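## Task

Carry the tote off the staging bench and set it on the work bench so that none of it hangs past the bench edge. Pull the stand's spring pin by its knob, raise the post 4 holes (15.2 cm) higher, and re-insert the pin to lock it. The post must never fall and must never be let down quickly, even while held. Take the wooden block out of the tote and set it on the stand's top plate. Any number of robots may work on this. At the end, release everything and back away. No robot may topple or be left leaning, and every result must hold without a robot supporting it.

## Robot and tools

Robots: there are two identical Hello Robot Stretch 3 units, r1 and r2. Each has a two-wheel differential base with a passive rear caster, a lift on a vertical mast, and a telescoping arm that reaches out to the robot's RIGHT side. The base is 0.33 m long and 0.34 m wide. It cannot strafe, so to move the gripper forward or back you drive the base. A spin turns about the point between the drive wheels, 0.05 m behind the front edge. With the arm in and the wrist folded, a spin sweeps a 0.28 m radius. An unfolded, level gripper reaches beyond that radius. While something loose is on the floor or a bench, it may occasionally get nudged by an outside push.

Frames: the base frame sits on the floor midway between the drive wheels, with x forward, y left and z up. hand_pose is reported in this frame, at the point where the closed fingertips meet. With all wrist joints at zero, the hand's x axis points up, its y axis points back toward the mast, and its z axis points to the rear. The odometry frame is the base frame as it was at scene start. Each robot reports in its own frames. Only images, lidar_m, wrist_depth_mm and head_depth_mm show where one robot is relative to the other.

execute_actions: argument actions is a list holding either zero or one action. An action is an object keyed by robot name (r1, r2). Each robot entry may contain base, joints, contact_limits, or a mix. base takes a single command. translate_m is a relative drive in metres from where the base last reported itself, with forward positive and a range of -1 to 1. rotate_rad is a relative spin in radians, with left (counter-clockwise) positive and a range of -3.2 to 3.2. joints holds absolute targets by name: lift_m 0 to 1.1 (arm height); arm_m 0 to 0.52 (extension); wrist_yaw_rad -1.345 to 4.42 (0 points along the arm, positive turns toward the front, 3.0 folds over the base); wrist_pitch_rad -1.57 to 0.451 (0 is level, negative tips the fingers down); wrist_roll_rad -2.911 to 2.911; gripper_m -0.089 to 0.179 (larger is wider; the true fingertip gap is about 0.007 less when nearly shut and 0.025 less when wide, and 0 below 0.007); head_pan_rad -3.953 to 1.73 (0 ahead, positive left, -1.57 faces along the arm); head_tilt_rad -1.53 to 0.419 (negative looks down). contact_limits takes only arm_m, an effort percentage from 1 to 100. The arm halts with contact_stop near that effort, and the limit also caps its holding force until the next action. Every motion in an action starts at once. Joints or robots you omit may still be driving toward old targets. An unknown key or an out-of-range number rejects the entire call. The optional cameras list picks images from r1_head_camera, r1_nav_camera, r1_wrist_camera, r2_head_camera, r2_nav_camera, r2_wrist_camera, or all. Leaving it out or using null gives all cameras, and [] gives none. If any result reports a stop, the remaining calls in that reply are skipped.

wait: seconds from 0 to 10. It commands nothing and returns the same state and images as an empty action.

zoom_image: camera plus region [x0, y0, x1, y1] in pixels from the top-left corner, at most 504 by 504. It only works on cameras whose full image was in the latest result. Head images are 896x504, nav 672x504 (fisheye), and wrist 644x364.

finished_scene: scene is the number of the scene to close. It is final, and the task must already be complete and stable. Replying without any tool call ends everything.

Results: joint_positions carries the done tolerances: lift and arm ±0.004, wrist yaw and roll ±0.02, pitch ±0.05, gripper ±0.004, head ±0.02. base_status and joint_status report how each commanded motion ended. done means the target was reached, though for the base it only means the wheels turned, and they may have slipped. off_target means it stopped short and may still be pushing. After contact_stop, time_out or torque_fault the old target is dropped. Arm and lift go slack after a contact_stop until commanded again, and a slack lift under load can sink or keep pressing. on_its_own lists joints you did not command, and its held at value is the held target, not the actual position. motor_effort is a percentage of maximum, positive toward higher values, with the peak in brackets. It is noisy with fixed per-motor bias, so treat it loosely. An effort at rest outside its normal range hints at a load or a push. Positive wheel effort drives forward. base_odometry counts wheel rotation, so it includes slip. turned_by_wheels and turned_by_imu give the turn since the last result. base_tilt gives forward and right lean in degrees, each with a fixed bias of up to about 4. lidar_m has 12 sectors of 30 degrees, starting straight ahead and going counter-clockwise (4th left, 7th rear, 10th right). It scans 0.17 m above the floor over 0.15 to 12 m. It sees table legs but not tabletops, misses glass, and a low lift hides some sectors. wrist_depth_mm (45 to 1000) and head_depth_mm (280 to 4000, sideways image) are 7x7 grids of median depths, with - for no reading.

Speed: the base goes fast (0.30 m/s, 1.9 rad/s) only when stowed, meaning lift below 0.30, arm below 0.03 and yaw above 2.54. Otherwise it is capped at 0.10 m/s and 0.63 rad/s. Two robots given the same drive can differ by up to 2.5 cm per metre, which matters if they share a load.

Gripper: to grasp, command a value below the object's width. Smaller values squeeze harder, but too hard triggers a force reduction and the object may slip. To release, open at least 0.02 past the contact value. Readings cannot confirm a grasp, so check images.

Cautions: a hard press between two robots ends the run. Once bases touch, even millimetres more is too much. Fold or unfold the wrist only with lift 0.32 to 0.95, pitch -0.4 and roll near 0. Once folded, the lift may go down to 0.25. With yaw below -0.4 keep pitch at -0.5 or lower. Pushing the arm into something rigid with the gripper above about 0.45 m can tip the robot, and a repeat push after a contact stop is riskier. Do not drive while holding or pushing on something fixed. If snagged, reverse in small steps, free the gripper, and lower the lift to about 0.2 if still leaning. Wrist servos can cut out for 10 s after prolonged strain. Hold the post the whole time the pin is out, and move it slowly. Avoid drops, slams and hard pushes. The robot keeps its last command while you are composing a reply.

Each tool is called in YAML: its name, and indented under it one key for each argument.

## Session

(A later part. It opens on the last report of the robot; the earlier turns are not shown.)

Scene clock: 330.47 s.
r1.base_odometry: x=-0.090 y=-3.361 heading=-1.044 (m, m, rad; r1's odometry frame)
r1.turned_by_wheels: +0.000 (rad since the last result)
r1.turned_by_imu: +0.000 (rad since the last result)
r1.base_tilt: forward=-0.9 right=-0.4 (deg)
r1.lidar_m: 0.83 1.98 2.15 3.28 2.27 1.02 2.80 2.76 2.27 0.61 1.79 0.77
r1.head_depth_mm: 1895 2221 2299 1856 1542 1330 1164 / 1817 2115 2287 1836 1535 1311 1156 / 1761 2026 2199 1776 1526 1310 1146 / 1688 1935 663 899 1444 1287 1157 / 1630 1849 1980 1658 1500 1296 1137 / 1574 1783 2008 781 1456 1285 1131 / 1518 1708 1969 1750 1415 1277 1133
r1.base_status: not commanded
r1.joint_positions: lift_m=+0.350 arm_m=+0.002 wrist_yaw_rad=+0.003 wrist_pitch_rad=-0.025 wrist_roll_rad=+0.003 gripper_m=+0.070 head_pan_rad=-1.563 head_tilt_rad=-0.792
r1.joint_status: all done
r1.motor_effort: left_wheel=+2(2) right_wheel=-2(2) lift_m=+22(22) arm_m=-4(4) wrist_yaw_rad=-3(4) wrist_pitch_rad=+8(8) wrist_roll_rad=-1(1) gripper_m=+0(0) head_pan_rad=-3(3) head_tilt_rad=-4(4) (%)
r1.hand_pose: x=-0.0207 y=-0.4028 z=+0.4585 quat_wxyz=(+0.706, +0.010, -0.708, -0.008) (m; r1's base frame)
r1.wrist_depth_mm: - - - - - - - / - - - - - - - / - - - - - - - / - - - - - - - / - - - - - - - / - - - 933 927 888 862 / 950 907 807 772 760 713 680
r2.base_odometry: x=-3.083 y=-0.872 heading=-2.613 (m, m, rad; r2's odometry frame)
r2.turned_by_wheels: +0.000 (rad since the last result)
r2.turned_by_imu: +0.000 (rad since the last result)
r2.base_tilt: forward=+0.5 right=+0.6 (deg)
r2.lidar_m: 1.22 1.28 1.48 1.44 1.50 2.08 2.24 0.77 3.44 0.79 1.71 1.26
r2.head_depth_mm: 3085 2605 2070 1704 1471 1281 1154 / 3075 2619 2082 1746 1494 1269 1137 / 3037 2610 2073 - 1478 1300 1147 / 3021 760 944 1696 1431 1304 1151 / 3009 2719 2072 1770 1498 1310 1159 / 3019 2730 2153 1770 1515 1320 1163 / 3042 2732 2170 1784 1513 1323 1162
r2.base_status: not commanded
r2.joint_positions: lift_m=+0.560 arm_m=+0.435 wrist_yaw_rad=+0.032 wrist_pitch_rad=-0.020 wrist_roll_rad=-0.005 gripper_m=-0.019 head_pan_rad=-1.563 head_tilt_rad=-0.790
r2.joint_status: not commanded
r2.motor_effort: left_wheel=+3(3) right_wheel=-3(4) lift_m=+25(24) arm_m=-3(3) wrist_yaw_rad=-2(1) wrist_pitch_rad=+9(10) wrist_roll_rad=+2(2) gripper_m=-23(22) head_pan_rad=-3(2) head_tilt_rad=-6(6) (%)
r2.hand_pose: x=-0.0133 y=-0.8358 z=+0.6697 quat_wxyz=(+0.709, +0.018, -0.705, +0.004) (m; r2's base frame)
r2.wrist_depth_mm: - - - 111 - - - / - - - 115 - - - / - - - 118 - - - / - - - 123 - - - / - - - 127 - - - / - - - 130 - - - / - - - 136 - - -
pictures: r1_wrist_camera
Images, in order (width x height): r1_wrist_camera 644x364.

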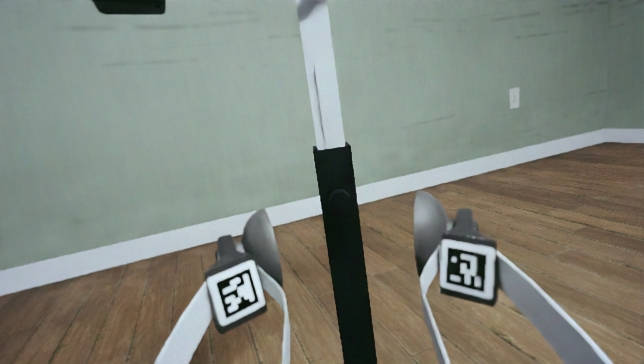

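execute_actions:
  actions:
    - {"r1":{"joints":{"arm_m":0.15}}}
  cameras: ["r1_wrist_camera","r2_head_camera"]

Scene clock: 332.87 s.
r1.base_odometry: x=-0.090 y=-3.361 heading=-1.044 (m, m, rad; r1's odometry frame)
r1.turned_by_wheels: +0.000 (rad since the last result)
r1.turned_by_imu: +0.001 (rad since the last result)
r1.base_tilt: forward=-0.8 right=-0.6 (deg)
r1.lidar_m: 0.83 1.98 2.16 3.25 2.27 1.01 2.80 2.76 2.27 0.61 1.79 0.77
r1.head_depth_mm: 1911 2223 2303 1846 1548 1330 1167 / 1841 2123 2300 1835 1532 1319 1157 / 1755 2027 2188 1767 1515 1331 1124 / 1693 1924 661 901 1419 1340 1106 / 1621 1864 1991 1648 1491 1285 1144 / 1574 1789 2015 781 1459 1287 1128 / 1519 1712 1970 1754 1413 1280 1122
r1.base_status: not commanded
r1.joint_positions: lift_m=+0.350 arm_m=+0.150 wrist_yaw_rad=+0.002 wrist_pitch_rad=-0.024 wrist_roll_rad=+0.003 gripper_m=+0.070 head_pan_rad=-1.563 head_tilt_rad=-0.792
r1.joint_status: all done
r1.motor_effort: left_wheel=+2(2) right_wheel=-2(2) lift_m=+21(22) arm_m=+5(7) wrist_yaw_rad=-2(3) wrist_pitch_rad=+7(8) wrist_roll_rad=-1(1) gripper_m=+0(0) head_pan_rad=-2(3) head_tilt_rad=-4(4) (%)
r1.hand_pose: x=-0.0210 y=-0.5502 z=+0.4588 quat_wxyz=(+0.706, +0.009, -0.708, -0.008) (m; r1's base frame)
r1.wrist_depth_mm: - - - 213 - - - / - - - 220 - - - / - - - 227 - - - / - - - 226 - - - / - - - 231 - - - / - - - 242 908 876 827 / 934 915 804 737 725 694 689
r2.base_odometry: x=-3.083 y=-0.872 heading=-2.613 (m, m, rad; r2's odometry frame)
r2.turned_by_wheels: +0.000 (rad since the last result)
r2.turned_by_imu: +0.000 (rad since the last result)
r2.base_tilt: forward=+0.4 right=+0.7 (deg)
r2.lidar_m: 1.22 1.28 1.48 1.44 1.50 2.09 2.24 0.77 3.46 0.79 1.71 1.26
r2.head_depth_mm: 3034 2571 2069 1066 1459 1284 1153 / 3092 2648 2085 1730 1486 1268 1135 / 3053 2641 2065 - 1485 1291 1143 / 3057 757 943 1698 1432 1306 1149 / 3038 2684 2072 1766 1505 1312 1153 / 3058 2731 2145 1774 1509 1321 1168 / 3065 2767 2166 1784 1524 1324 1169
r2.base_status: not commanded
r2.joint_positions: lift_m=+0.560 arm_m=+0.435 wrist_yaw_rad=+0.032 wrist_pitch_rad=-0.020 wrist_roll_rad=-0.005 gripper_m=-0.019 head_pan_rad=-1.563 head_tilt_rad=-0.790
r2.joint_status: not commanded
r2.motor_effort: left_wheel=+3(2) right_wheel=-4(4) lift_m=+24(24) arm_m=-3(4) wrist_yaw_rad=-1(2) wrist_pitch_rad=+9(9) wrist_roll_rad=+2(3) gripper_m=-22(22) head_pan_rad=-2(2) head_tilt_rad=-6(6) (%)
r2.hand_pose: x=-0.0133 y=-0.8358 z=+0.6697 quat_wxyz=(+0.709, +0.018, -0.705, +0.004) (m; r2's base frame)
r2.wrist_depth_mm: - - - 111 - - - / - - - 115 - - - / - - - 118 - - - / - - - 122 - - - / - - - 127 - - - / - - - 131 - - - / - - - 136 - - -
pictures: r1_wrist_camera, r2_head_camera (sideways: a quarter turn clockwise sets it upright)
Images, in order (width x height): r1_wrist_camera 644x364, r2_head_camera 896x504.

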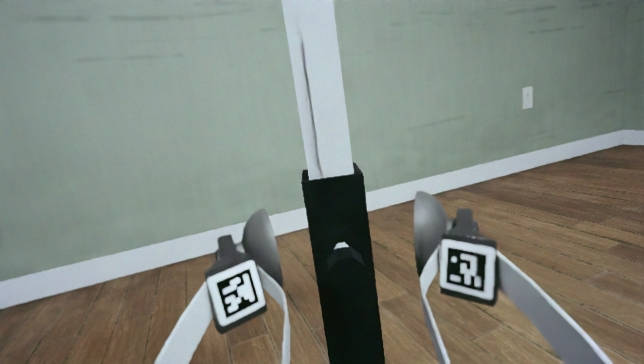

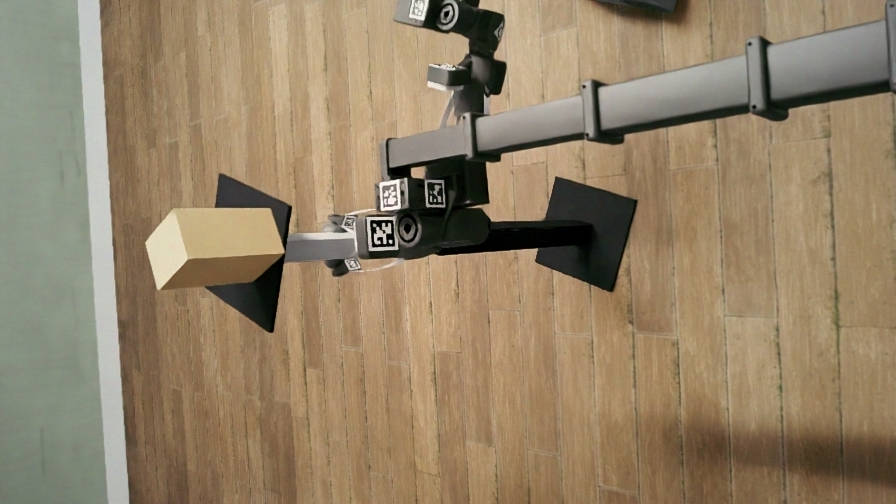

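execute_actions:
  actions:
    - {"r1":{"joints":{"lift_m":0.338,"arm_m":0.163}}}
  cameras: ["r1_wrist_camera","r1_head_camera"]

Scene clock: 334.17 s.
r1.base_odometry: x=-0.090 y=-3.361 heading=-1.044 (m, m, rad; r1's odometry frame)
r1.turned_by_wheels: +0.000 (rad since the last result)
r1.turned_by_imu: +0.000 (rad since the last result)
r1.base_tilt: forward=-1.0 right=-0.4 (deg)
r1.lidar_m: 0.83 1.98 2.16 3.27 2.28 1.01 2.80 2.77 2.27 0.61 1.79 0.77
r1.head_depth_mm: 1895 2218 2301 1855 1545 1327 1160 / 1815 2120 2278 1833 1535 1317 1162 / 1764 2021 2184 1763 1515 1337 1139 / 1703 1929 662 899 1431 1348 1121 / 1630 1849 1989 1657 1509 1281 1137 / 1574 1778 2009 782 1459 1280 1130 / 1522 1722 1949 1756 1415 1283 1121
r1.base_status: not commanded
r1.joint_positions: lift_m=+0.338 arm_m=+0.163 wrist_yaw_rad=+0.002 wrist_pitch_rad=-0.024 wrist_roll_rad=+0.003 gripper_m=+0.070 head_pan_rad=-1.563 head_tilt_rad=-0.792
r1.joint_status: all done
r1.motor_effort: left_wheel=+2(2) right_wheel=-2(2) lift_m=+22(20) arm_m=+5(10) wrist_yaw_rad=-2(2) wrist_pitch_rad=+7(7) wrist_roll_rad=-1(1) gripper_m=+0(1) head_pan_rad=-3(4) head_tilt_rad=-4(4) (%)
r1.hand_pose: x=-0.0210 y=-0.5632 z=+0.4468 quat_wxyz=(+0.706, +0.009, -0.708, -0.008) (m; r1's base frame)
r1.wrist_depth_mm: - - - 199 - - - / - - - 207 - - - / - - - 216 - - - / - - - 210 - - - / - - - 216 - - - / - - - 228 863 856 815 / 942 886 765 712 730 695 675
r2.base_odometry: x=-3.083 y=-0.872 heading=-2.613 (m, m, rad; r2's odometry frame)
r2.turned_by_wheels: +0.000 (rad since the last result)
r2.turned_by_imu: +0.000 (rad since the last result)
r2.base_tilt: forward=+0.6 right=+0.6 (deg)
r2.lidar_m: 1.22 1.28 1.49 1.44 1.50 2.08 2.24 0.77 3.46 0.79 1.71 1.27
r2.head_depth_mm: 3066 2608 2063 1597 1471 1279 1155 / 3087 2622 2088 1745 1489 1267 1136 / 3090 2632 2058 - 1479 1293 1147 / 3043 761 945 1686 1435 1304 1155 / 3045 2736 2068 1759 1497 1313 1162 / 3102 2742 2151 1779 1514 1309 1164 / 3062 2776 2182 1792 1523 1320 1165
r2.base_status: not commanded
r2.joint_positions: lift_m=+0.560 arm_m=+0.435 wrist_yaw_rad=+0.032 wrist_pitch_rad=-0.020 wrist_roll_rad=-0.005 gripper_m=-0.019 head_pan_rad=-1.563 head_tilt_rad=-0.790
r2.joint_status: not commanded
r2.motor_effort: left_wheel=+2(2) right_wheel=-3(4) lift_m=+24(24) arm_m=-4(3) wrist_yaw_rad=-1(2) wrist_pitch_rad=+9(10) wrist_roll_rad=+2(2) gripper_m=-22(22) head_pan_rad=-2(2) head_tilt_rad=-6(7) (%)
r2.hand_pose: x=-0.0133 y=-0.8358 z=+0.6697 quat_wxyz=(+0.709, +0.018, -0.705, +0.004) (m; r2's base frame)
r2.wrist_depth_mm: - - - 111 - - - / - - - 114 - - - / - - - 119 - - - / - - - 123 - - - / - - - 127 - - - / - - - 131 - - - / - - - 135 - - -
pictures: r1_head_camera (sideways: a quarter turn clockwise sets it upright), r1_wrist_camera
Images, in order (width x height): r1_head_camera 896x504, r1_wrist_camera 644x364.

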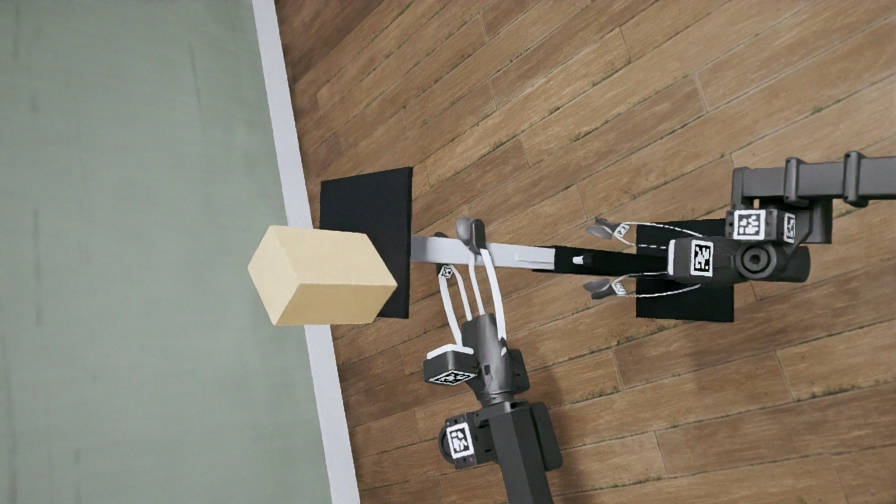

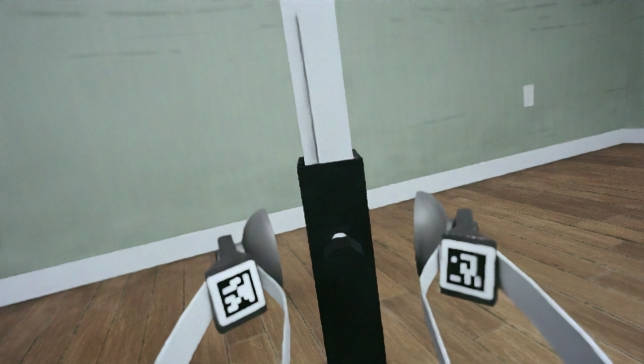

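execute_actions:
  actions:
    - {"r1":{"joints":{"gripper_m":-0.02}}}
  cameras: []

execute_actions:
  actions:
    - {"r1":{"joints":{"arm_m":0.125}}}
  cameras: ["r1_wrist_camera","r1_head_camera"]

Scene clock: 335.73 s.
r1.base_odometry: x=-0.090 y=-3.361 heading=-1.044 (m, m, rad; r1's odometry frame)
r1.turned_by_wheels: +0.000 (rad since the last result)
r1.turned_by_imu: +0.000 (rad since the last result)
r1.base_tilt: forward=-0.9 right=-0.4 (deg)
r1.lidar_m: 0.83 1.98 2.15 3.25 2.28 1.02 2.79 2.76 2.27 0.61 1.79 0.77
r1.head_depth_mm: 1909 2215 2324 1842 1540 1326 1164 / 1828 2134 2282 1832 1540 1321 1153 / 1767 2027 2197 1767 1524 1335 1140 / 1688 1939 662 898 1453 1342 1121 / 1627 1856 1984 1658 1497 1290 1139 / 1574 1791 2015 781 1450 1290 1135 / 1524 1709 1965 1731 1404 1282 1122
r1.base_status: not commanded
r1.joint_positions: lift_m=+0.338 arm_m=+0.163 wrist_yaw_rad=+0.002 wrist_pitch_rad=-0.024 wrist_roll_rad=+0.003 gripper_m=-0.020 head_pan_rad=-1.563 head_tilt_rad=-0.792
r1.joint_status: all done
r1.motor_effort: left_wheel=+2(2) right_wheel=-2(2) lift_m=+22(22) arm_m=+5(5) wrist_yaw_rad=-1(1) wrist_pitch_rad=+7(7) wrist_roll_rad=-1(1) gripper_m=-8(86) head_pan_rad=-2(3) head_tilt_rad=-5(5) (%)
r1.hand_pose: x=-0.0210 y=-0.5632 z=+0.4468 quat_wxyz=(+0.706, +0.009, -0.708, -0.008) (m; r1's base frame)
r1.wrist_depth_mm: - - - 200 - - - / - - - 207 - - - / - - - 214 - - - / - - - 211 - - - / - - - - - - - / - - - - - 882 834 / 929 857 825 730 705 699 664
r2.base_odometry: x=-3.083 y=-0.872 heading=-2.613 (m, m, rad; r2's odometry frame)
r2.turned_by_wheels: +0.000 (rad since the last result)
r2.turned_by_imu: +0.000 (rad since the last result)
r2.base_tilt: forward=+0.6 right=+0.8 (deg)
r2.lidar_m: 1.23 1.28 1.49 1.44 1.50 2.08 2.24 0.77 3.45 0.79 1.71 1.27
r2.head_depth_mm: 3023 2590 2076 1600 1463 1283 1157 / 3082 2627 2083 1735 1491 1267 1137 / 3078 2613 2067 - 1482 1294 1149 / 3043 760 945 1688 1428 1302 1153 / 3088 2720 2084 1768 1502 1312 1161 / 3048 2738 2175 1788 1517 1319 1163 / 3013 2768 2157 1786 1520 1327 1164
r2.base_status: not commanded
r2.joint_positions: lift_m=+0.560 arm_m=+0.435 wrist_yaw_rad=+0.032 wrist_pitch_rad=-0.020 wrist_roll_rad=-0.005 gripper_m=-0.019 head_pan_rad=-1.563 head_tilt_rad=-0.790
r2.joint_status: not commanded
r2.motor_effort: left_wheel=+3(2) right_wheel=-4(4) lift_m=+25(24) arm_m=-3(3) wrist_yaw_rad=-2(1) wrist_pitch_rad=+9(10) wrist_roll_rad=+2(2) gripper_m=-22(22) head_pan_rad=-3(2) head_tilt_rad=-6(6) (%)
r2.hand_pose: x=-0.0133 y=-0.8358 z=+0.6697 quat_wxyz=(+0.709, +0.018, -0.705, +0.004) (m; r2's base frame)
r2.wrist_depth_mm: - - - 110 - - - / - - - 115 - - - / - - - 118 - - - / - - - 123 - - - / - - - 127 - - - / - - - 131 - - - / - - - 137 - - -
pictures: none
No camera images: the call's "cameras" was empty. Leave "cameras" out to get every camera's image.

Scene clock: 337.07 s.
r1.base_odometry: x=-0.090 y=-3.361 heading=-1.044 (m, m, rad; r1's odometry frame)
r1.turned_by_wheels: +0.000 (rad since the last result)
r1.turned_by_imu: +0.000 (rad since the last result)
r1.base_tilt: forward=-1.0 right=-0.4 (deg)
r1.lidar_m: 0.83 1.98 2.15 3.26 2.28 1.01 2.80 2.76 2.27 0.61 1.79 0.77
r1.head_depth_mm: 1897 2232 2307 1848 1541 1329 1160 / 1832 2127 2283 1843 1530 1315 1161 / 1757 2027 2196 1766 1515 1306 - / 1691 1940 663 899 1453 1316 1105 / 1628 1849 1986 1666 1509 1294 1143 / 1569 1787 2012 780 1450 1290 1126 / 1520 1718 1949 1744 1413 1277 1123
r1.base_status: not commanded
r1.joint_positions: lift_m=+0.338 arm_m=+0.125 wrist_yaw_rad=+0.002 wrist_pitch_rad=-0.024 wrist_roll_rad=+0.003 gripper_m=-0.020 head_pan_rad=-1.563 head_tilt_rad=-0.792
r1.joint_status: all done
r1.motor_effort: left_wheel=+2(2) right_wheel=-2(2) lift_m=+22(22) arm_m=-5(3) wrist_yaw_rad=-2(3) wrist_pitch_rad=+7(7) wrist_roll_rad=-1(1) gripper_m=-8(8) head_pan_rad=-3(3) head_tilt_rad=-5(4) (%)
r1.hand_pose: x=-0.0210 y=-0.5260 z=+0.4468 quat_wxyz=(+0.706, +0.009, -0.708, -0.008) (m; r1's base frame)
r1.wrist_depth_mm: - - - - - - - / - - - - - - - / - - - - - - - / - - - 249 - - - / - - - - - - - / - - - - - 875 824 / 921 855 838 754 721 696 663
r2.base_odometry: x=-3.083 y=-0.872 heading=-2.613 (m, m, rad; r2's odometry frame)
r2.turned_by_wheels: +0.000 (rad since the last result)
r2.turned_by_imu: +0.000 (rad since the last result)
r2.base_tilt: forward=+0.4 right=+0.5 (deg)
r2.lidar_m: 1.23 1.28 1.49 1.44 1.50 2.09 2.24 0.77 3.46 0.79 1.71 1.27
r2.head_depth_mm: 3031 2585 2060 1068 1476 1281 1159 / 3051 2621 2099 1738 1497 1272 1134 / 3038 2638 2071 - 1480 1297 1146 / 3051 758 941 1699 1424 1305 1148 / 3032 2687 2072 1761 1505 1317 1160 / 3021 2724 2156 1766 1509 1317 1161 / 3016 2739 2188 1796 1521 1318 1169
r2.base_status: not commanded
r2.joint_positions: lift_m=+0.560 arm_m=+0.435 wrist_yaw_rad=+0.032 wrist_pitch_rad=-0.020 wrist_roll_rad=-0.005 gripper_m=-0.019 head_pan_rad=-1.563 head_tilt_rad=-0.790
r2.joint_status: not commanded
r2.motor_effort: left_wheel=+2(2) right_wheel=-3(3) lift_m=+25(24) arm_m=-3(4) wrist_yaw_rad=-1(2) wrist_pitch_rad=+10(9) wrist_roll_rad=+2(3) gripper_m=-22(22) head_pan_rad=-3(1) head_tilt_rad=-6(6) (%)
r2.hand_pose: x=-0.0133 y=-0.8358 z=+0.6697 quat_wxyz=(+0.709, +0.018, -0.705, +0.004) (m; r2's base frame)
r2.wrist_depth_mm: - - - 111 - - - / - - - 115 - - - / - - - 118 - - - / - - - 123 - - - / - - - 128 - - - / - - - 131 - - - / - - - 136 - - -
pictures: r1_head_camera (sideways: a quarter turn clockwise sets it upright), r1_wrist_camera
Images, in order (width x height): r1_head_camera 896x504, r1_wrist_camera 644x364.

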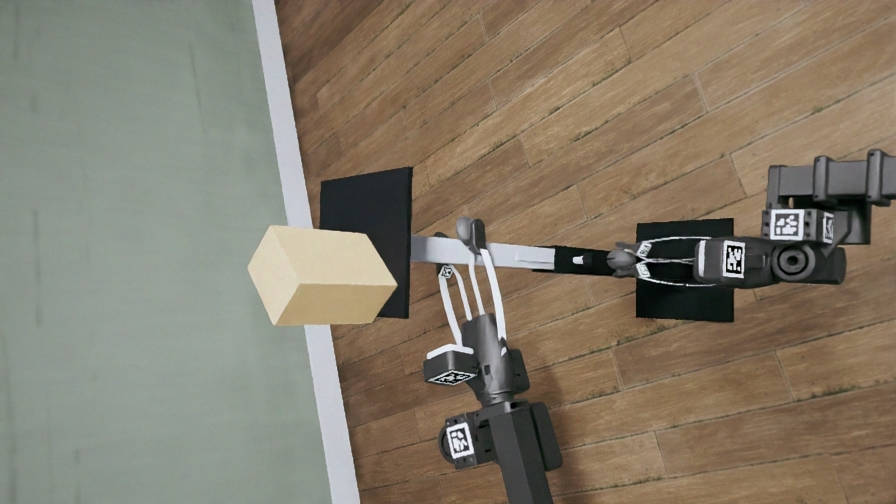

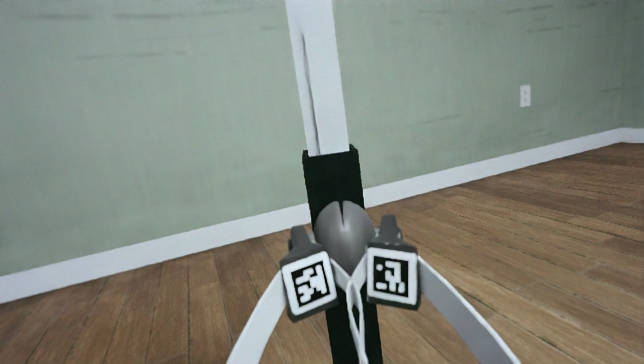

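Missed; go further.

execute_actions:
  actions:
    - {"r1":{"joints":{"gripper_m":0.07}}}
  cameras: []

execute_actions:
  actions:
    - {"r1":{"joints":{"arm_m":0.19}}}
  cameras: []

execute_actions:
  actions:
    - {"r1":{"joints":{"gripper_m":-0.02}}}
  cameras: ["r1_wrist_camera","r1_head_camera"]

Scene clock: 338.63 s.
r1.base_odometry: x=-0.090 y=-3.361 heading=-1.044 (m, m, rad; r1's odometry frame)
r1.turned_by_wheels: +0.000 (rad since the last result)
r1.turned_by_imu: +0.000 (rad since the last result)
r1.base_tilt: forward=-1.0 right=-0.4 (deg)
r1.lidar_m: 0.83 1.98 2.15 3.27 2.28 1.01 2.80 2.77 2.27 0.61 1.79 0.77
r1.head_depth_mm: 1904 2232 2313 1841 1546 1333 1161 / 1834 2133 2282 1822 1532 1320 1160 / 1745 2030 2208 1754 1523 1310 - / 1681 1925 662 900 1445 1303 1104 / 1625 1860 1984 1660 1503 1289 1136 / 1569 1789 2016 780 1453 1283 1131 / 1518 1709 1973 1742 1418 1280 1127
r1.base_status: not commanded
r1.joint_positions: lift_m=+0.338 arm_m=+0.125 wrist_yaw_rad=+0.002 wrist_pitch_rad=-0.024 wrist_roll_rad=+0.003 gripper_m=+0.070 head_pan_rad=-1.563 head_tilt_rad=-0.792
r1.joint_status: all done
r1.motor_effort: left_wheel=+2(2) right_wheel=-2(2) lift_m=+22(22) arm_m=-4(4) wrist_yaw_rad=-1(2) wrist_pitch_rad=+7(7) wrist_roll_rad=-1(1) gripper_m=-1(83) head_pan_rad=-3(3) head_tilt_rad=-5(5) (%)
r1.hand_pose: x=-0.0210 y=-0.5260 z=+0.4468 quat_wxyz=(+0.706, +0.009, -0.708, -0.008) (m; r1's base frame)
r1.wrist_depth_mm: - - - - - - - / - - - - - - - / - - - - - - - / - - - 250 - - - / - - - 259 - - - / - - - 266 924 855 844 / 943 904 807 723 708 694 670
r2.base_odometry: x=-3.083 y=-0.872 heading=-2.613 (m, m, rad; r2's odometry frame)
r2.turned_by_wheels: +0.000 (rad since the last result)
r2.turned_by_imu: +0.000 (rad since the last result)
r2.base_tilt: forward=+0.4 right=+0.5 (deg)
r2.lidar_m: 1.22 1.27 1.49 1.44 1.50 2.08 2.25 0.77 3.45 0.79 1.71 1.27
r2.head_depth_mm: 3001 2579 2056 1065 1472 1284 1152 / 3110 2620 2071 1747 1489 1269 1137 / 3076 2657 2067 - 1494 1294 1153 / 3056 760 945 1687 1429 1307 1153 / 3069 2693 2069 1766 1494 1311 1154 / 3092 2710 2139 1771 1507 1322 1163 / 3055 2784 2186 1789 1519 1321 1168
r2.base_status: not commanded
r2.joint_positions: lift_m=+0.560 arm_m=+0.435 wrist_yaw_rad=+0.032 wrist_pitch_rad=-0.020 wrist_roll_rad=-0.005 gripper_m=-0.019 head_pan_rad=-1.563 head_tilt_rad=-0.790
r2.joint_status: not commanded
r2.motor_effort: left_wheel=+3(3) right_wheel=-3(3) lift_m=+24(24) arm_m=-3(4) wrist_yaw_rad=-2(2) wrist_pitch_rad=+9(10) wrist_roll_rad=+2(2) gripper_m=-22(22) head_pan_rad=-2(2) head_tilt_rad=-6(6) (%)
r2.hand_pose: x=-0.0133 y=-0.8358 z=+0.6697 quat_wxyz=(+0.709, +0.018, -0.705, +0.004) (m; r2's base frame)
r2.wrist_depth_mm: - - - 111 - - - / - - - 115 - - - / - - - 119 - - - / - - - 122 - - - / - - - 127 - - - / - - - 130 - - - / - - - 137 - - -
pictures: none
No camera images: the call's "cameras" was empty. Leave "cameras" out to get every camera's image.

Scene clock: 340.27 s.
r1.base_odometry: x=-0.090 y=-3.361 heading=-1.044 (m, m, rad; r1's odometry frame)
r1.turned_by_wheels: +0.000 (rad since the last result)
r1.turned_by_imu: +0.000 (rad since the last result)
r1.base_tilt: forward=-0.9 right=-0.3 (deg)
r1.lidar_m: 0.83 1.98 2.15 3.26 2.28 1.01 2.80 2.76 2.27 0.61 1.79 0.77
r1.head_depth_mm: 1902 2218 2314 1852 1544 1323 1160 / 1831 2141 2286 1838 1538 1315 1159 / 1756 2034 2199 1772 1523 1336 1142 / 1688 1936 662 900 1424 - 1129 / 1639 1843 1986 1656 1489 1289 1138 / 1575 1781 2017 779 1455 1287 1134 / 1515 1718 1970 1765 1413 1279 1124
r1.base_status: not commanded
r1.joint_positions: lift_m=+0.338 arm_m=+0.190 wrist_yaw_rad=+0.002 wrist_pitch_rad=-0.024 wrist_roll_rad=+0.003 gripper_m=+0.070 head_pan_rad=-1.563 head_tilt_rad=-0.792
r1.joint_status: all done
r1.motor_effort: left_wheel=+2(2) right_wheel=-2(2) lift_m=+22(22) arm_m=+5(3) wrist_yaw_rad=-2(2) wrist_pitch_rad=+7(7) wrist_roll_rad=-1(1) gripper_m=+0(0) head_pan_rad=-2(2) head_tilt_rad=-4(5) (%)
r1.hand_pose: x=-0.0210 y=-0.5902 z=+0.4468 quat_wxyz=(+0.706, +0.009, -0.708, -0.008) (m; r1's base frame)
r1.wrist_depth_mm: - - - 174 - - - / - - - 181 - - - / - - - 184 - - - / - - - 184 - - - / - - - 190 - - - / - - - 193 862 864 791 / 925 881 777 205 740 683 672
r2.base_odometry: x=-3.083 y=-0.872 heading=-2.613 (m, m, rad; r2's odometry frame)
r2.turned_by_wheels: +0.000 (rad since the last result)
r2.turned_by_imu: +0.000 (rad since the last result)
r2.base_tilt: forward=+0.5 right=+0.6 (deg)
r2.lidar_m: 1.22 1.28 1.48 1.44 1.50 2.09 2.25 0.77 3.46 0.79 1.71 1.26
r2.head_depth_mm: 3071 2574 2059 1069 1464 1280 1150 / 3029 2657 2087 1694 1491 1271 1136 / 3064 2640 2062 - 1483 1302 1148 / 3053 761 945 1680 1428 1306 1153 / 3068 2684 2071 1761 1507 1310 1158 / 3020 2709 2150 1776 1507 1326 1161 / 3026 2769 2186 1795 1526 1330 1172
r2.base_status: not commanded
r2.joint_positions: lift_m=+0.560 arm_m=+0.435 wrist_yaw_rad=+0.032 wrist_pitch_rad=-0.020 wrist_roll_rad=-0.005 gripper_m=-0.019 head_pan_rad=-1.563 head_tilt_rad=-0.790
r2.joint_status: not commanded
r2.motor_effort: left_wheel=+2(3) right_wheel=-3(4) lift_m=+24(25) arm_m=-3(4) wrist_yaw_rad=-2(1) wrist_pitch_rad=+9(9) wrist_roll_rad=+2(2) gripper_m=-22(22) head_pan_rad=-2(3) head_tilt_rad=-6(6) (%)
r2.hand_pose: x=-0.0133 y=-0.8358 z=+0.6697 quat_wxyz=(+0.709, +0.018, -0.705, +0.004) (m; r2's base frame)
r2.wrist_depth_mm: - - - 110 - - - / - - - 115 - - - / - - - 118 - - - / - - - 123 - - - / - - - 127 - - - / - - - 131 - - - / - - - 136 - - -
pictures: none
No camera images: the call's "cameras" was empty. Leave "cameras" out to get every camera's image.

Scene clock: 341.67 s.
r1.base_odometry: x=-0.090 y=-3.361 heading=-1.044 (m, m, rad; r1's odometry frame)
r1.turned_by_wheels: +0.000 (rad since the last result)
r1.turned_by_imu: +0.000 (rad since the last result)
r1.base_tilt: forward=-0.9 right=-0.4 (deg)
r1.lidar_m: 0.83 1.98 2.15 3.28 2.28 1.02 2.80 2.77 2.27 0.61 1.80 0.77
r1.head_depth_mm: 1910 2215 2331 1853 1551 1328 1162 / 1836 2108 2275 1830 1540 1320 1155 / 1757 2030 2205 1772 1519 1335 1137 / 1695 1930 662 900 1452 - 1131 / 1632 1855 1979 1655 1496 1293 1134 / 1582 1773 2018 780 1452 1288 1131 / 1514 1716 1966 1749 1411 1274 1121
r1.base_status: not commanded
r1.joint_positions: lift_m=+0.338 arm_m=+0.190 wrist_yaw_rad=+0.003 wrist_pitch_rad=-0.017 wrist_roll_rad=+0.003 gripper_m=-0.019 head_pan_rad=-1.563 head_tilt_rad=-0.792
r1.joint_status: all done
r1.motor_effort: left_wheel=+2(2) right_wheel=-4(3) lift_m=+22(22) arm_m=+3(5) wrist_yaw_rad=-3(3) wrist_pitch_rad=+5(7) wrist_roll_rad=-1(1) gripper_m=-15(95) head_pan_rad=-3(4) head_tilt_rad=-5(5) (%)
r1.hand_pose: x=-0.0207 y=-0.5906 z=+0.4485 quat_wxyz=(+0.706, +0.007, -0.708, -0.005) (m; r1's base frame)
r1.wrist_depth_mm: - - - 173 - - - / - - - 180 - - - / - - - 183 - - - / - - - 184 - - - / - - - 188 - - - / - - - 157 842 876 849 / 952 886 834 203 727 717 675
r2.base_odometry: x=-3.083 y=-0.872 heading=-2.613 (m, m, rad; r2's odometry frame)
r2.turned_by_wheels: +0.000 (rad since the last result)
r2.turned_by_imu: +0.000 (rad since the last result)
r2.base_tilt: forward=+0.5 right=+0.6 (deg)
r2.lidar_m: 1.23 1.28 1.49 1.44 1.50 2.08 2.24 0.77 3.47 0.79 1.71 1.26
r2.head_depth_mm: 3029 2606 2058 1071 1469 1283 1153 / 3107 2638 2080 1712 1495 1267 1134 / 3074 2636 2063 - 1477 1298 1154 / 3050 760 944 1695 1436 1304 1152 / 3023 2728 2065 1770 1513 1309 1157 / 3012 2718 2163 1772 1518 1316 1167 / 3027 2768 2169 1798 1523 1326 1168
r2.base_status: not commanded
r2.joint_positions: lift_m=+0.560 arm_m=+0.435 wrist_yaw_rad=+0.032 wrist_pitch_rad=-0.020 wrist_roll_rad=-0.005 gripper_m=-0.019 head_pan_rad=-1.563 head_tilt_rad=-0.790
r2.joint_status: not commanded
r2.motor_effort: left_wheel=+3(2) right_wheel=-3(3) lift_m=+24(24) arm_m=-3(3) wrist_yaw_rad=-2(2) wrist_pitch_rad=+9(9) wrist_roll_rad=+2(3) gripper_m=-22(22) head_pan_rad=-1(2) head_tilt_rad=-6(6) (%)
r2.hand_pose: x=-0.0133 y=-0.8358 z=+0.6697 quat_wxyz=(+0.709, +0.018, -0.705, +0.004) (m; r2's base frame)
r2.wrist_depth_mm: - - - 111 - - - / - - - 114 - - - / - - - 118 - - - / - - - 122 - - - / - - - 127 - - - / - - - 131 - - - / - - - 136 - - -
pictures: r1_head_camera (sideways: a quarter turn clockwise sets it upright), r1_wrist_camera
Images, in order (width x height): r1_head_camera 896x504, r1_wrist_camera 644x364.

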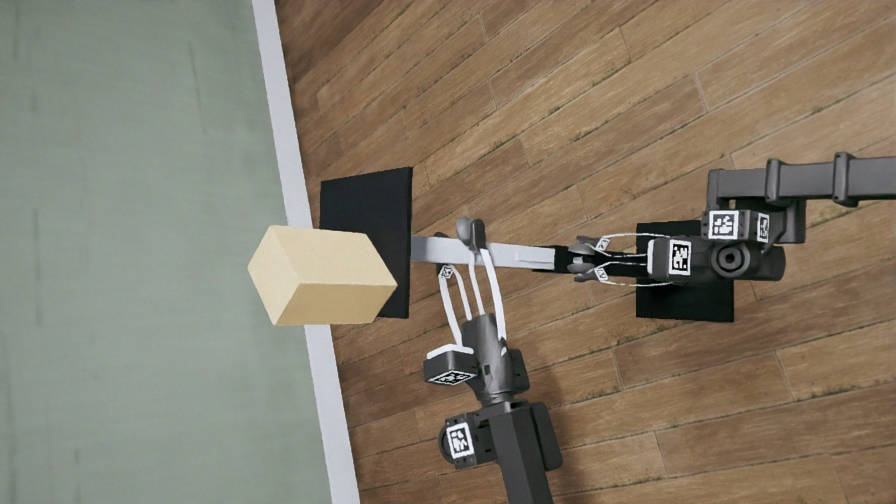

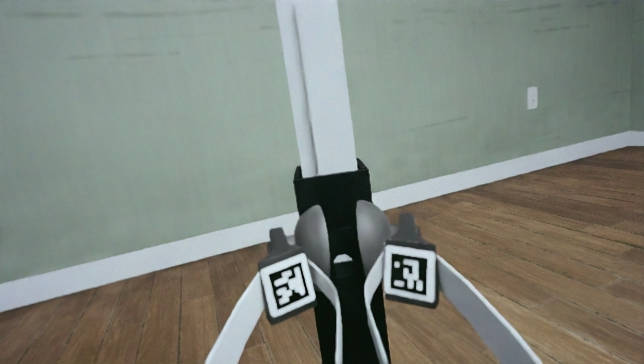

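execute_actions:
  actions:
    - {"r1":{"joints":{"arm_m":0.155}}}
  cameras: ["r1_wrist_camera","r1_head_camera"]

Scene clock: 343.03 s.
r1.base_odometry: x=-0.090 y=-3.361 heading=-1.044 (m, m, rad; r1's odometry frame)
r1.turned_by_wheels: +0.000 (rad since the last result)
r1.turned_by_imu: +0.000 (rad since the last result)
r1.base_tilt: forward=-0.9 right=-0.4 (deg)
r1.lidar_m: 0.84 1.98 2.15 3.25 2.27 1.01 2.80 2.76 2.27 0.61 1.79 0.77
r1.head_depth_mm: 1886 2232 2286 1854 1544 1327 1167 / 1828 2134 2272 1829 1540 1322 1158 / 1756 2026 2191 1776 1526 1337 1131 / 1691 1936 662 902 1454 1336 1105 / 1626 1850 1991 1658 1497 1296 1134 / 1565 1780 2013 783 1454 1281 1130 / 1517 1717 1948 1754 1412 1277 1124
r1.base_status: not commanded
r1.joint_positions: lift_m=+0.338 arm_m=+0.155 wrist_yaw_rad=+0.002 wrist_pitch_rad=-0.018 wrist_roll_rad=+0.003 gripper_m=-0.020 head_pan_rad=-1.563 head_tilt_rad=-0.792
r1.joint_status: all done
r1.motor_effort: left_wheel=+1(2) right_wheel=-2(4) lift_m=+22(22) arm_m=-4(8) wrist_yaw_rad=-3(3) wrist_pitch_rad=+6(6) wrist_roll_rad=-1(1) gripper_m=-8(15) head_pan_rad=-4(3) head_tilt_rad=-4(4) (%)
r1.hand_pose: x=-0.0209 y=-0.5561 z=+0.4482 quat_wxyz=(+0.706, +0.008, -0.708, -0.006) (m; r1's base frame)
r1.wrist_depth_mm: - - - 207 - - - / - - - 213 - - - / - - - 221 - - - / - - - 220 - - - / - - - - - - - / - - - - - 883 812 / 907 880 838 725 736 710 664
r2.base_odometry: x=-3.083 y=-0.872 heading=-2.613 (m, m, rad; r2's odometry frame)
r2.turned_by_wheels: +0.000 (rad since the last result)
r2.turned_by_imu: +0.000 (rad since the last result)
r2.base_tilt: forward=+0.5 right=+0.5 (deg)
r2.lidar_m: 1.22 1.27 1.48 1.44 1.50 2.09 2.25 0.77 3.43 0.79 1.70 1.26
r2.head_depth_mm: 3010 2593 2053 1604 1466 1283 1153 / 3042 2628 2076 1750 1499 1270 1136 / 3053 2618 2059 - 1470 1294 1145 / 3054 760 945 1697 1423 1308 1157 / 3058 2718 2067 1762 1510 1309 1158 / 3035 2727 2147 1775 1509 1316 1161 / 3042 2781 2163 1785 1519 1330 1171
r2.base_status: not commanded
r2.joint_positions: lift_m=+0.560 arm_m=+0.435 wrist_yaw_rad=+0.032 wrist_pitch_rad=-0.020 wrist_roll_rad=-0.005 gripper_m=-0.019 head_pan_rad=-1.563 head_tilt_rad=-0.790
r2.joint_status: not commanded
r2.motor_effort: left_wheel=+2(2) right_wheel=-4(4) lift_m=+25(24) arm_m=-3(4) wrist_yaw_rad=-2(2) wrist_pitch_rad=+9(10) wrist_roll_rad=+2(2) gripper_m=-22(22) head_pan_rad=-2(2) head_tilt_rad=-6(5) (%)
r2.hand_pose: x=-0.0133 y=-0.8358 z=+0.6697 quat_wxyz=(+0.709, +0.018, -0.705, +0.004) (m; r2's base frame)
r2.wrist_depth_mm: - - - 111 - - - / - - - 114 - - - / - - - 119 - - - / - - - 123 - - - / - - - 127 - - - / - - - 130 - - - / - - - 137 - - -
pictures: r1_head_camera (sideways: a quarter turn clockwise sets it upright), r1_wrist_camera
Images, in order (width x height): r1_head_camera 896x504, r1_wrist_camera 644x364.

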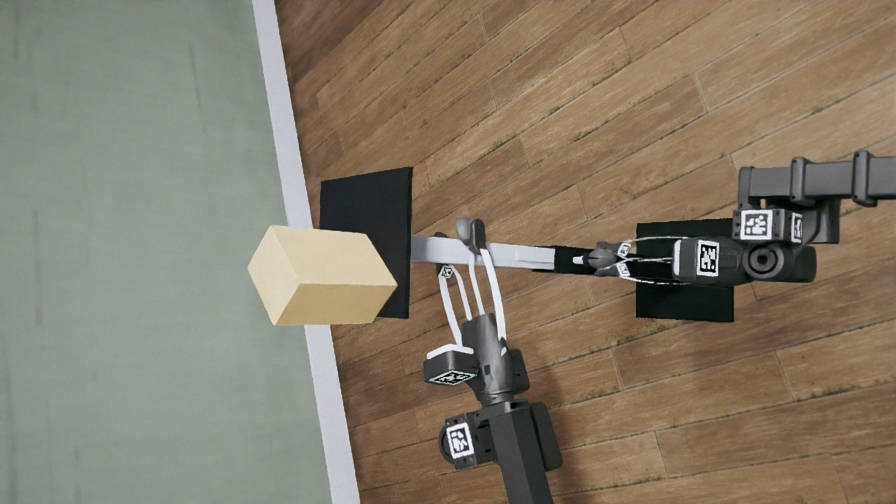

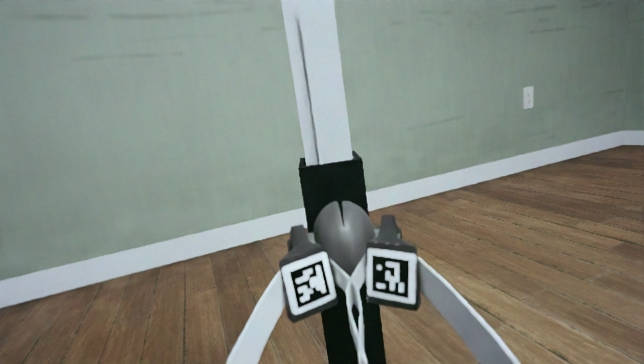

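execute_actions:
  actions:
    - {"r1":{"joints":{"gripper_m":0.07,"lift_m":0.326}},"r2":{"joints":{"lift_m":0.563}}}
  cameras: []

execute_actions:
  actions:
    - {"r1":{"joints":{"arm_m":0.192}}}
  cameras: []

execute_actions:
  actions:
    - {"r1":{"joints":{"gripper_m":-0.045}}}
  cameras: []

execute_actions:
  actions:
    - {"r1":{"joints":{"arm_m":0.175}}}
  cameras: ["r1_wrist_camera","r1_head_camera"]

Scene clock: 344.60 s.
r1.base_odometry: x=-0.090 y=-3.361 heading=-1.044 (m, m, rad; r1's odometry frame)
r1.turned_by_wheels: +0.000 (rad since the last result)
r1.turned_by_imu: +0.000 (rad since the last result)
r1.base_tilt: forward=-1.0 right=-0.5 (deg)
r1.lidar_m: 0.83 1.99 2.15 3.25 2.28 1.02 2.80 2.77 2.27 0.61 1.79 0.77
r1.head_depth_mm: 1909 2213 2306 1837 1551 1335 1165 / 1826 2126 2290 1847 1534 1322 1158 / 1758 2029 2178 1764 1532 1313 1131 / 1693 1948 662 896 1426 1338 1108 / 1620 1870 1992 1668 1502 1291 1143 / 1570 1789 2026 781 1457 1285 1131 / 1523 1715 1957 1742 1415 1277 1128
r1.base_status: not commanded
r1.joint_positions: lift_m=+0.326 arm_m=+0.155 wrist_yaw_rad=+0.002 wrist_pitch_rad=-0.019 wrist_roll_rad=+0.003 gripper_m=+0.070 head_pan_rad=-1.563 head_tilt_rad=-0.792
r1.joint_status: all done
r1.motor_effort: left_wheel=+2(2) right_wheel=-2(2) lift_m=+22(21) arm_m=-5(4) wrist_yaw_rad=-3(3) wrist_pitch_rad=+6(6) wrist_roll_rad=-1(1) gripper_m=+0(82) head_pan_rad=-3(3) head_tilt_rad=-4(5) (%)
r1.hand_pose: x=-0.0209 y=-0.5561 z=+0.4359 quat_wxyz=(+0.706, +0.008, -0.708, -0.006) (m; r1's base frame)
r1.wrist_depth_mm: - - - 208 - - - / - - - 214 - - - / - - - 219 - - - / - - - 216 - - - / - - - 223 - - - / - - - 233 845 851 813 / 910 876 777 693 698 675 660
r2.base_odometry: x=-3.083 y=-0.872 heading=-2.613 (m, m, rad; r2's odometry frame)
r2.turned_by_wheels: +0.000 (rad since the last result)
r2.turned_by_imu: +0.000 (rad since the last result)
r2.base_tilt: forward=+0.5 right=+0.7 (deg)
r2.lidar_m: 1.23 1.28 1.49 1.44 1.51 2.08 2.24 0.77 3.46 0.79 1.71 1.26
r2.head_depth_mm: 3007 2595 2070 1053 1464 1291 1153 / 3087 2616 2090 1744 1503 1267 1143 / 3060 2643 2081 - 1483 1291 1149 / 3058 761 944 1688 1429 1303 1152 / 3018 2673 2065 1778 1499 1310 1160 / 3031 2732 2160 1778 1520 1317 1163 / 3067 2766 2158 1779 1526 1321 1165
r2.base_status: not commanded
r2.joint_positions: lift_m=+0.563 arm_m=+0.435 wrist_yaw_rad=+0.032 wrist_pitch_rad=-0.027 wrist_roll_rad=-0.004 gripper_m=-0.019 head_pan_rad=-1.563 head_tilt_rad=-0.790
r2.joint_status: all done
r2.motor_effort: left_wheel=+3(3) right_wheel=-4(4) lift_m=+32(32) arm_m=-4(4) wrist_yaw_rad=-1(2) wrist_pitch_rad=+13(14) wrist_roll_rad=+2(2) gripper_m=-22(22) head_pan_rad=-2(3) head_tilt_rad=-7(7) (%)
r2.hand_pose: x=-0.0133 y=-0.8357 z=+0.6704 quat_wxyz=(+0.709, +0.021, -0.705, +0.001) (m; r2's base frame)
r2.wrist_depth_mm: - - - 110 - - - / - - - 114 - - - / - - - 117 - - - / - - - 122 - - - / - - - 127 - - - / - - - 131 - - - / - - - 137 - - -
pictures: none
No camera images: the call's "cameras" was empty. Leave "cameras" out to get every camera's image.

Scene clock: 345.90 s.
r1.base_odometry: x=-0.090 y=-3.361 heading=-1.044 (m, m, rad; r1's odometry frame)
r1.turned_by_wheels: +0.000 (rad since the last result)
r1.turned_by_imu: +0.000 (rad since the last result)
r1.base_tilt: forward=-0.9 right=-0.3 (deg)
r1.lidar_m: 0.83 1.99 2.15 3.27 2.28 1.01 2.80 2.77 2.27 0.61 1.79 0.77
r1.head_depth_mm: 1892 2198 2320 1843 1548 1326 1164 / 1822 2114 2287 1825 1534 1315 1159 / 1763 2030 2203 1769 1521 1333 1144 / 1693 1926 662 899 1416 1345 1124 / 1635 1869 1982 1656 1510 1294 1139 / 1570 1789 2020 780 1452 1288 1131 / 1521 1714 1974 1760 1413 1278 1129
r1.base_status: not commanded
r1.joint_positions: lift_m=+0.326 arm_m=+0.192 wrist_yaw_rad=+0.002 wrist_pitch_rad=-0.019 wrist_roll_rad=+0.003 gripper_m=+0.070 head_pan_rad=-1.563 head_tilt_rad=-0.792
r1.joint_status: all done
r1.motor_effort: left_wheel=+1(2) right_wheel=-3(2) lift_m=+21(22) arm_m=+4(5) wrist_yaw_rad=-3(1) wrist_pitch_rad=+6(6) wrist_roll_rad=-1(1) gripper_m=+0(0) head_pan_rad=-3(2) head_tilt_rad=-4(4) (%)
r1.hand_pose: x=-0.0209 y=-0.5923 z=+0.4359 quat_wxyz=(+0.706, +0.008, -0.708, -0.006) (m; r1's base frame)
r1.wrist_depth_mm: - - - 173 - - - / - - - 178 - - - / - - - 182 - - - / - - - 180 - - - / - - - 185 - - - / - - - 194 865 857 816 / 914 866 781 202 701 683 668
r2.base_odometry: x=-3.083 y=-0.872 heading=-2.613 (m, m, rad; r2's odometry frame)
r2.turned_by_wheels: +0.000 (rad since the last result)
r2.turned_by_imu: +0.000 (rad since the last result)
r2.base_tilt: forward=+0.5 right=+0.7 (deg)
r2.lidar_m: 1.22 1.28 1.49 1.44 1.50 2.08 2.24 0.77 3.45 0.79 1.71 1.26
r2.head_depth_mm: 3080 2582 2070 1050 1467 1283 1154 / 3053 2614 2063 1738 1513 1263 1145 / 3043 2641 2088 - 1483 1298 1151 / 3070 759 941 1689 1428 1307 1149 / 3031 2689 2076 1759 1510 1309 1157 / 3036 2722 2139 1788 1511 1317 1166 / 3040 2768 2173 1794 1514 1324 1170
r2.base_status: not commanded
r2.joint_positions: lift_m=+0.563 arm_m=+0.435 wrist_yaw_rad=+0.032 wrist_pitch_rad=-0.027 wrist_roll_rad=-0.004 gripper_m=-0.019 head_pan_rad=-1.563 head_tilt_rad=-0.790
r2.joint_status: not commanded
r2.motor_effort: left_wheel=+3(3) right_wheel=-5(4) lift_m=+32(32) arm_m=-4(5) wrist_yaw_rad=-1(1) wrist_pitch_rad=+13(13) wrist_roll_rad=+2(2) gripper_m=-22(22) head_pan_rad=-3(2) head_tilt_rad=-5(6) (%)
r2.hand_pose: x=-0.0133 y=-0.8357 z=+0.6704 quat_wxyz=(+0.709, +0.021, -0.705, +0.001) (m; r2's base frame)
r2.wrist_depth_mm: - - - 110 - - - / - - - 113 - - - / - - - 117 - - - / - - - 122 - - - / - - - 127 - - - / - - - 132 - - - / - - - 136 - - -
pictures: none
No camera images: the call's "cameras" was empty. Leave "cameras" out to get every camera's image.

Scene clock: 347.53 s.
r1.base_odometry: x=-0.090 y=-3.361 heading=-1.044 (m, m, rad; r1's odometry frame)
r1.turned_by_wheels: +0.000 (rad since the last result)
r1.turned_by_imu: +0.001 (rad since the last result)
r1.base_tilt: forward=-0.9 right=-0.5 (deg)
r1.lidar_m: 0.83 1.98 2.15 3.28 2.28 1.01 2.80 2.76 2.27 0.61 1.79 0.77
r1.head_depth_mm: 1915 2224 2306 1847 1545 1320 1161 / 1829 2129 2267 1837 1528 1315 1157 / 1758 2033 2199 1766 1523 1332 1145 / 1690 1941 661 895 1443 1353 1120 / 1636 1865 1972 1655 1502 1292 1135 / 1571 1777 2014 783 1461 1286 1133 / 1518 1708 1964 1755 1412 1278 1120
r1.base_status: not commanded
r1.joint_positions: lift_m=+0.326 arm_m=+0.192 wrist_yaw_rad=+0.004 wrist_pitch_rad=-0.014 wrist_roll_rad=+0.003 gripper_m=-0.044 head_pan_rad=-1.563 head_tilt_rad=-0.792
r1.joint_status: all done
r1.motor_effort: left_wheel=+3(2) right_wheel=-5(5) lift_m=+21(22) arm_m=-2(5) wrist_yaw_rad=-4(3) wrist_pitch_rad=+5(6) wrist_roll_rad=-1(1) gripper_m=-25(100) head_pan_rad=-2(2) head_tilt_rad=-4(4) (%)
r1.hand_pose: x=-0.0205 y=-0.5930 z=+0.4373 quat_wxyz=(+0.706, +0.007, -0.708, -0.004) (m; r1's base frame)
r1.wrist_depth_mm: - - - 170 - - - / - - - 177 - - - / - - - 181 - - - / - - - 180 - - - / - - - 184 - - - / - - - 151 - 860 814 / 929 876 785 201 713 690 640
r2.base_odometry: x=-3.083 y=-0.872 heading=-2.613 (m, m, rad; r2's odometry frame)
r2.turned_by_wheels: +0.000 (rad since the last result)
r2.turned_by_imu: +0.000 (rad since the last result)
r2.base_tilt: forward=+0.6 right=+0.6 (deg)
r2.lidar_m: 1.22 1.28 1.49 1.44 1.50 2.09 2.24 0.77 3.46 0.79 1.71 1.27
r2.head_depth_mm: 3041 2594 2073 1056 1471 1279 1154 / 3072 2597 2089 1742 1509 1262 1146 / 3060 2631 2098 - 1491 1296 1148 / 3045 760 946 1683 1433 1304 1154 / 3053 2724 2074 1767 1505 1310 1158 / 3049 2717 2144 1777 1508 1318 1166 / 3035 2777 2192 1797 1523 1322 1170
r2.base_status: not commanded
r2.joint_positions: lift_m=+0.563 arm_m=+0.435 wrist_yaw_rad=+0.032 wrist_pitch_rad=-0.027 wrist_roll_rad=-0.004 gripper_m=-0.019 head_pan_rad=-1.563 head_tilt_rad=-0.790
r2.joint_status: not commanded
r2.motor_effort: left_wheel=+3(3) right_wheel=-4(4) lift_m=+31(31) arm_m=-4(4) wrist_yaw_rad=-1(1) wrist_pitch_rad=+13(13) wrist_roll_rad=+2(2) gripper_m=-22(22) head_pan_rad=-2(2) head_tilt_rad=-7(6) (%)
r2.hand_pose: x=-0.0133 y=-0.8357 z=+0.6704 quat_wxyz=(+0.709, +0.021, -0.705, +0.001) (m; r2's base frame)
r2.wrist_depth_mm: - - - 110 - - - / - - - 114 - - - / - - - 118 - - - / - - - 122 - - - / - - - 127 - - - / - - - 131 - - - / - - - 137 - - -
pictures: none
No camera images: the call's "cameras" was empty. Leave "cameras" out to get every camera's image.

Scene clock: 348.50 s.
r1.base_odometry: x=-0.090 y=-3.361 heading=-1.044 (m, m, rad; r1's odometry frame)
r1.turned_by_wheels: +0.000 (rad since the last result)
r1.turned_by_imu: +0.000 (rad since the last result)
r1.base_tilt: forward=-0.9 right=-0.4 (deg)
r1.lidar_m: 0.83 1.99 2.16 3.27 2.28 1.01 2.80 2.77 2.27 0.61 1.80 0.77
r1.head_depth_mm: 1911 2219 2293 1841 1546 1322 1163 / 1824 2130 2285 1838 1537 1322 1156 / 1745 2013 2204 1766 1525 1333 1138 / 1686 1944 678 846 1450 1356 1120 / 1631 1853 2009 870 1509 1296 1135 / 1576 1794 2023 1731 1449 1284 1127 / 1516 1721 1964 1752 1419 1278 1125
r1.base_status: not commanded
r1.joint_positions: lift_m=+0.326 arm_m=+0.176 wrist_yaw_rad=+0.004 wrist_pitch_rad=-0.009 wrist_roll_rad=+0.003 gripper_m=-0.041 head_pan_rad=-1.563 head_tilt_rad=-0.792
r1.joint_status: all done
r1.motor_effort: left_wheel=+3(4) right_wheel=-5(6) lift_m=+22(22) arm_m=-11(19) wrist_yaw_rad=-4(4) wrist_pitch_rad=+3(4) wrist_roll_rad=-1(1) gripper_m=-23(24) head_pan_rad=-4(3) head_tilt_rad=-4(5) (%)
r1.hand_pose: x=-0.0204 y=-0.5769 z=+0.4387 quat_wxyz=(+0.706, +0.005, -0.708, -0.002) (m; r1's base frame)
r1.wrist_depth_mm: - - - 186 - - - / - - - 195 - - - / - - - 197 - - - / - - - 196 - - - / - - - 199 - - - / - - - 210 830 887 822 / 915 866 818 218 730 688 668
r2.base_odometry: x=-3.083 y=-0.872 heading=-2.613 (m, m, rad; r2's odometry frame)
r2.turned_by_wheels: +0.000 (rad since the last result)
r2.turned_by_imu: +0.001 (rad since the last result)
r2.base_tilt: forward=+0.5 right=+0.6 (deg)
r2.lidar_m: 1.22 1.28 1.48 1.44 1.50 2.09 2.25 0.77 3.46 0.79 1.70 1.26
r2.head_depth_mm: 3054 2589 2058 1051 1471 1283 1155 / 3094 2617 2090 1753 1487 1270 1142 / 3072 2632 2042 - 1478 1295 1143 / 3037 771 931 1678 1427 1296 1151 / 3063 2723 2084 1764 1503 1311 1162 / 3009 2707 2162 1781 1509 1312 1162 / 3024 2743 2182 1793 1519 1328 1169
r2.base_status: not commanded
r2.joint_positions: lift_m=+0.563 arm_m=+0.435 wrist_yaw_rad=+0.032 wrist_pitch_rad=-0.083 wrist_roll_rad=-0.002 gripper_m=-0.019 head_pan_rad=-1.563 head_tilt_rad=-0.790
r2.joint_status: not commanded
r2.on_its_own: wrist_pitch_rad is at rest, and its effort (+39) is outside its rest range (-20 to +32)
r2.motor_effort: left_wheel=+5(5) right_wheel=-6(6) lift_m=+32(32) arm_m=-5(5) wrist_yaw_rad=-2(2) wrist_pitch_rad=+39(45) wrist_roll_rad=+1(2) gripper_m=-23(22) head_pan_rad=-2(2) head_tilt_rad=-5(6) (%)
r2.hand_pose: x=-0.0134 y=-0.8336 z=+0.6563 quat_wxyz=(+0.708, +0.041, -0.705, -0.018) (m; r2's base frame)
r2.wrist_depth_mm: - - - 107 - - - / - - - 112 - - - / - - - 116 - - - / - - - 122 - - - / - - - 128 - - - / - - - 134 - - - / 904 890 918 143 996 - -
pictures: r1_head_camera (sideways: a quarter turn clockwise sets it upright), r1_wrist_camera
Images, in order (width x height): r1_head_camera 896x504, r1_wrist_camera 644x364.

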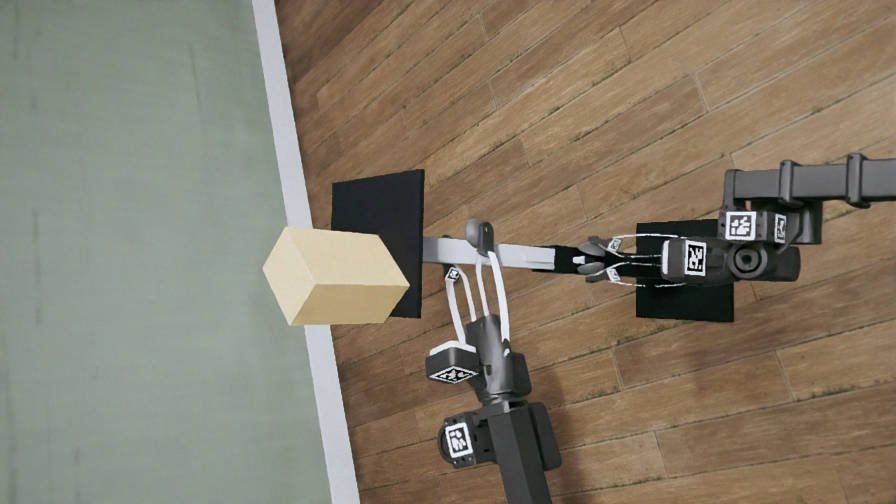

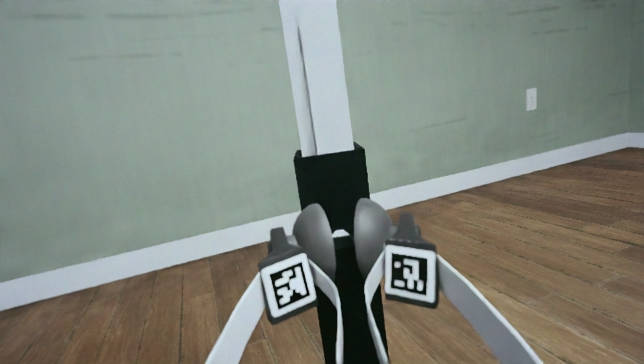

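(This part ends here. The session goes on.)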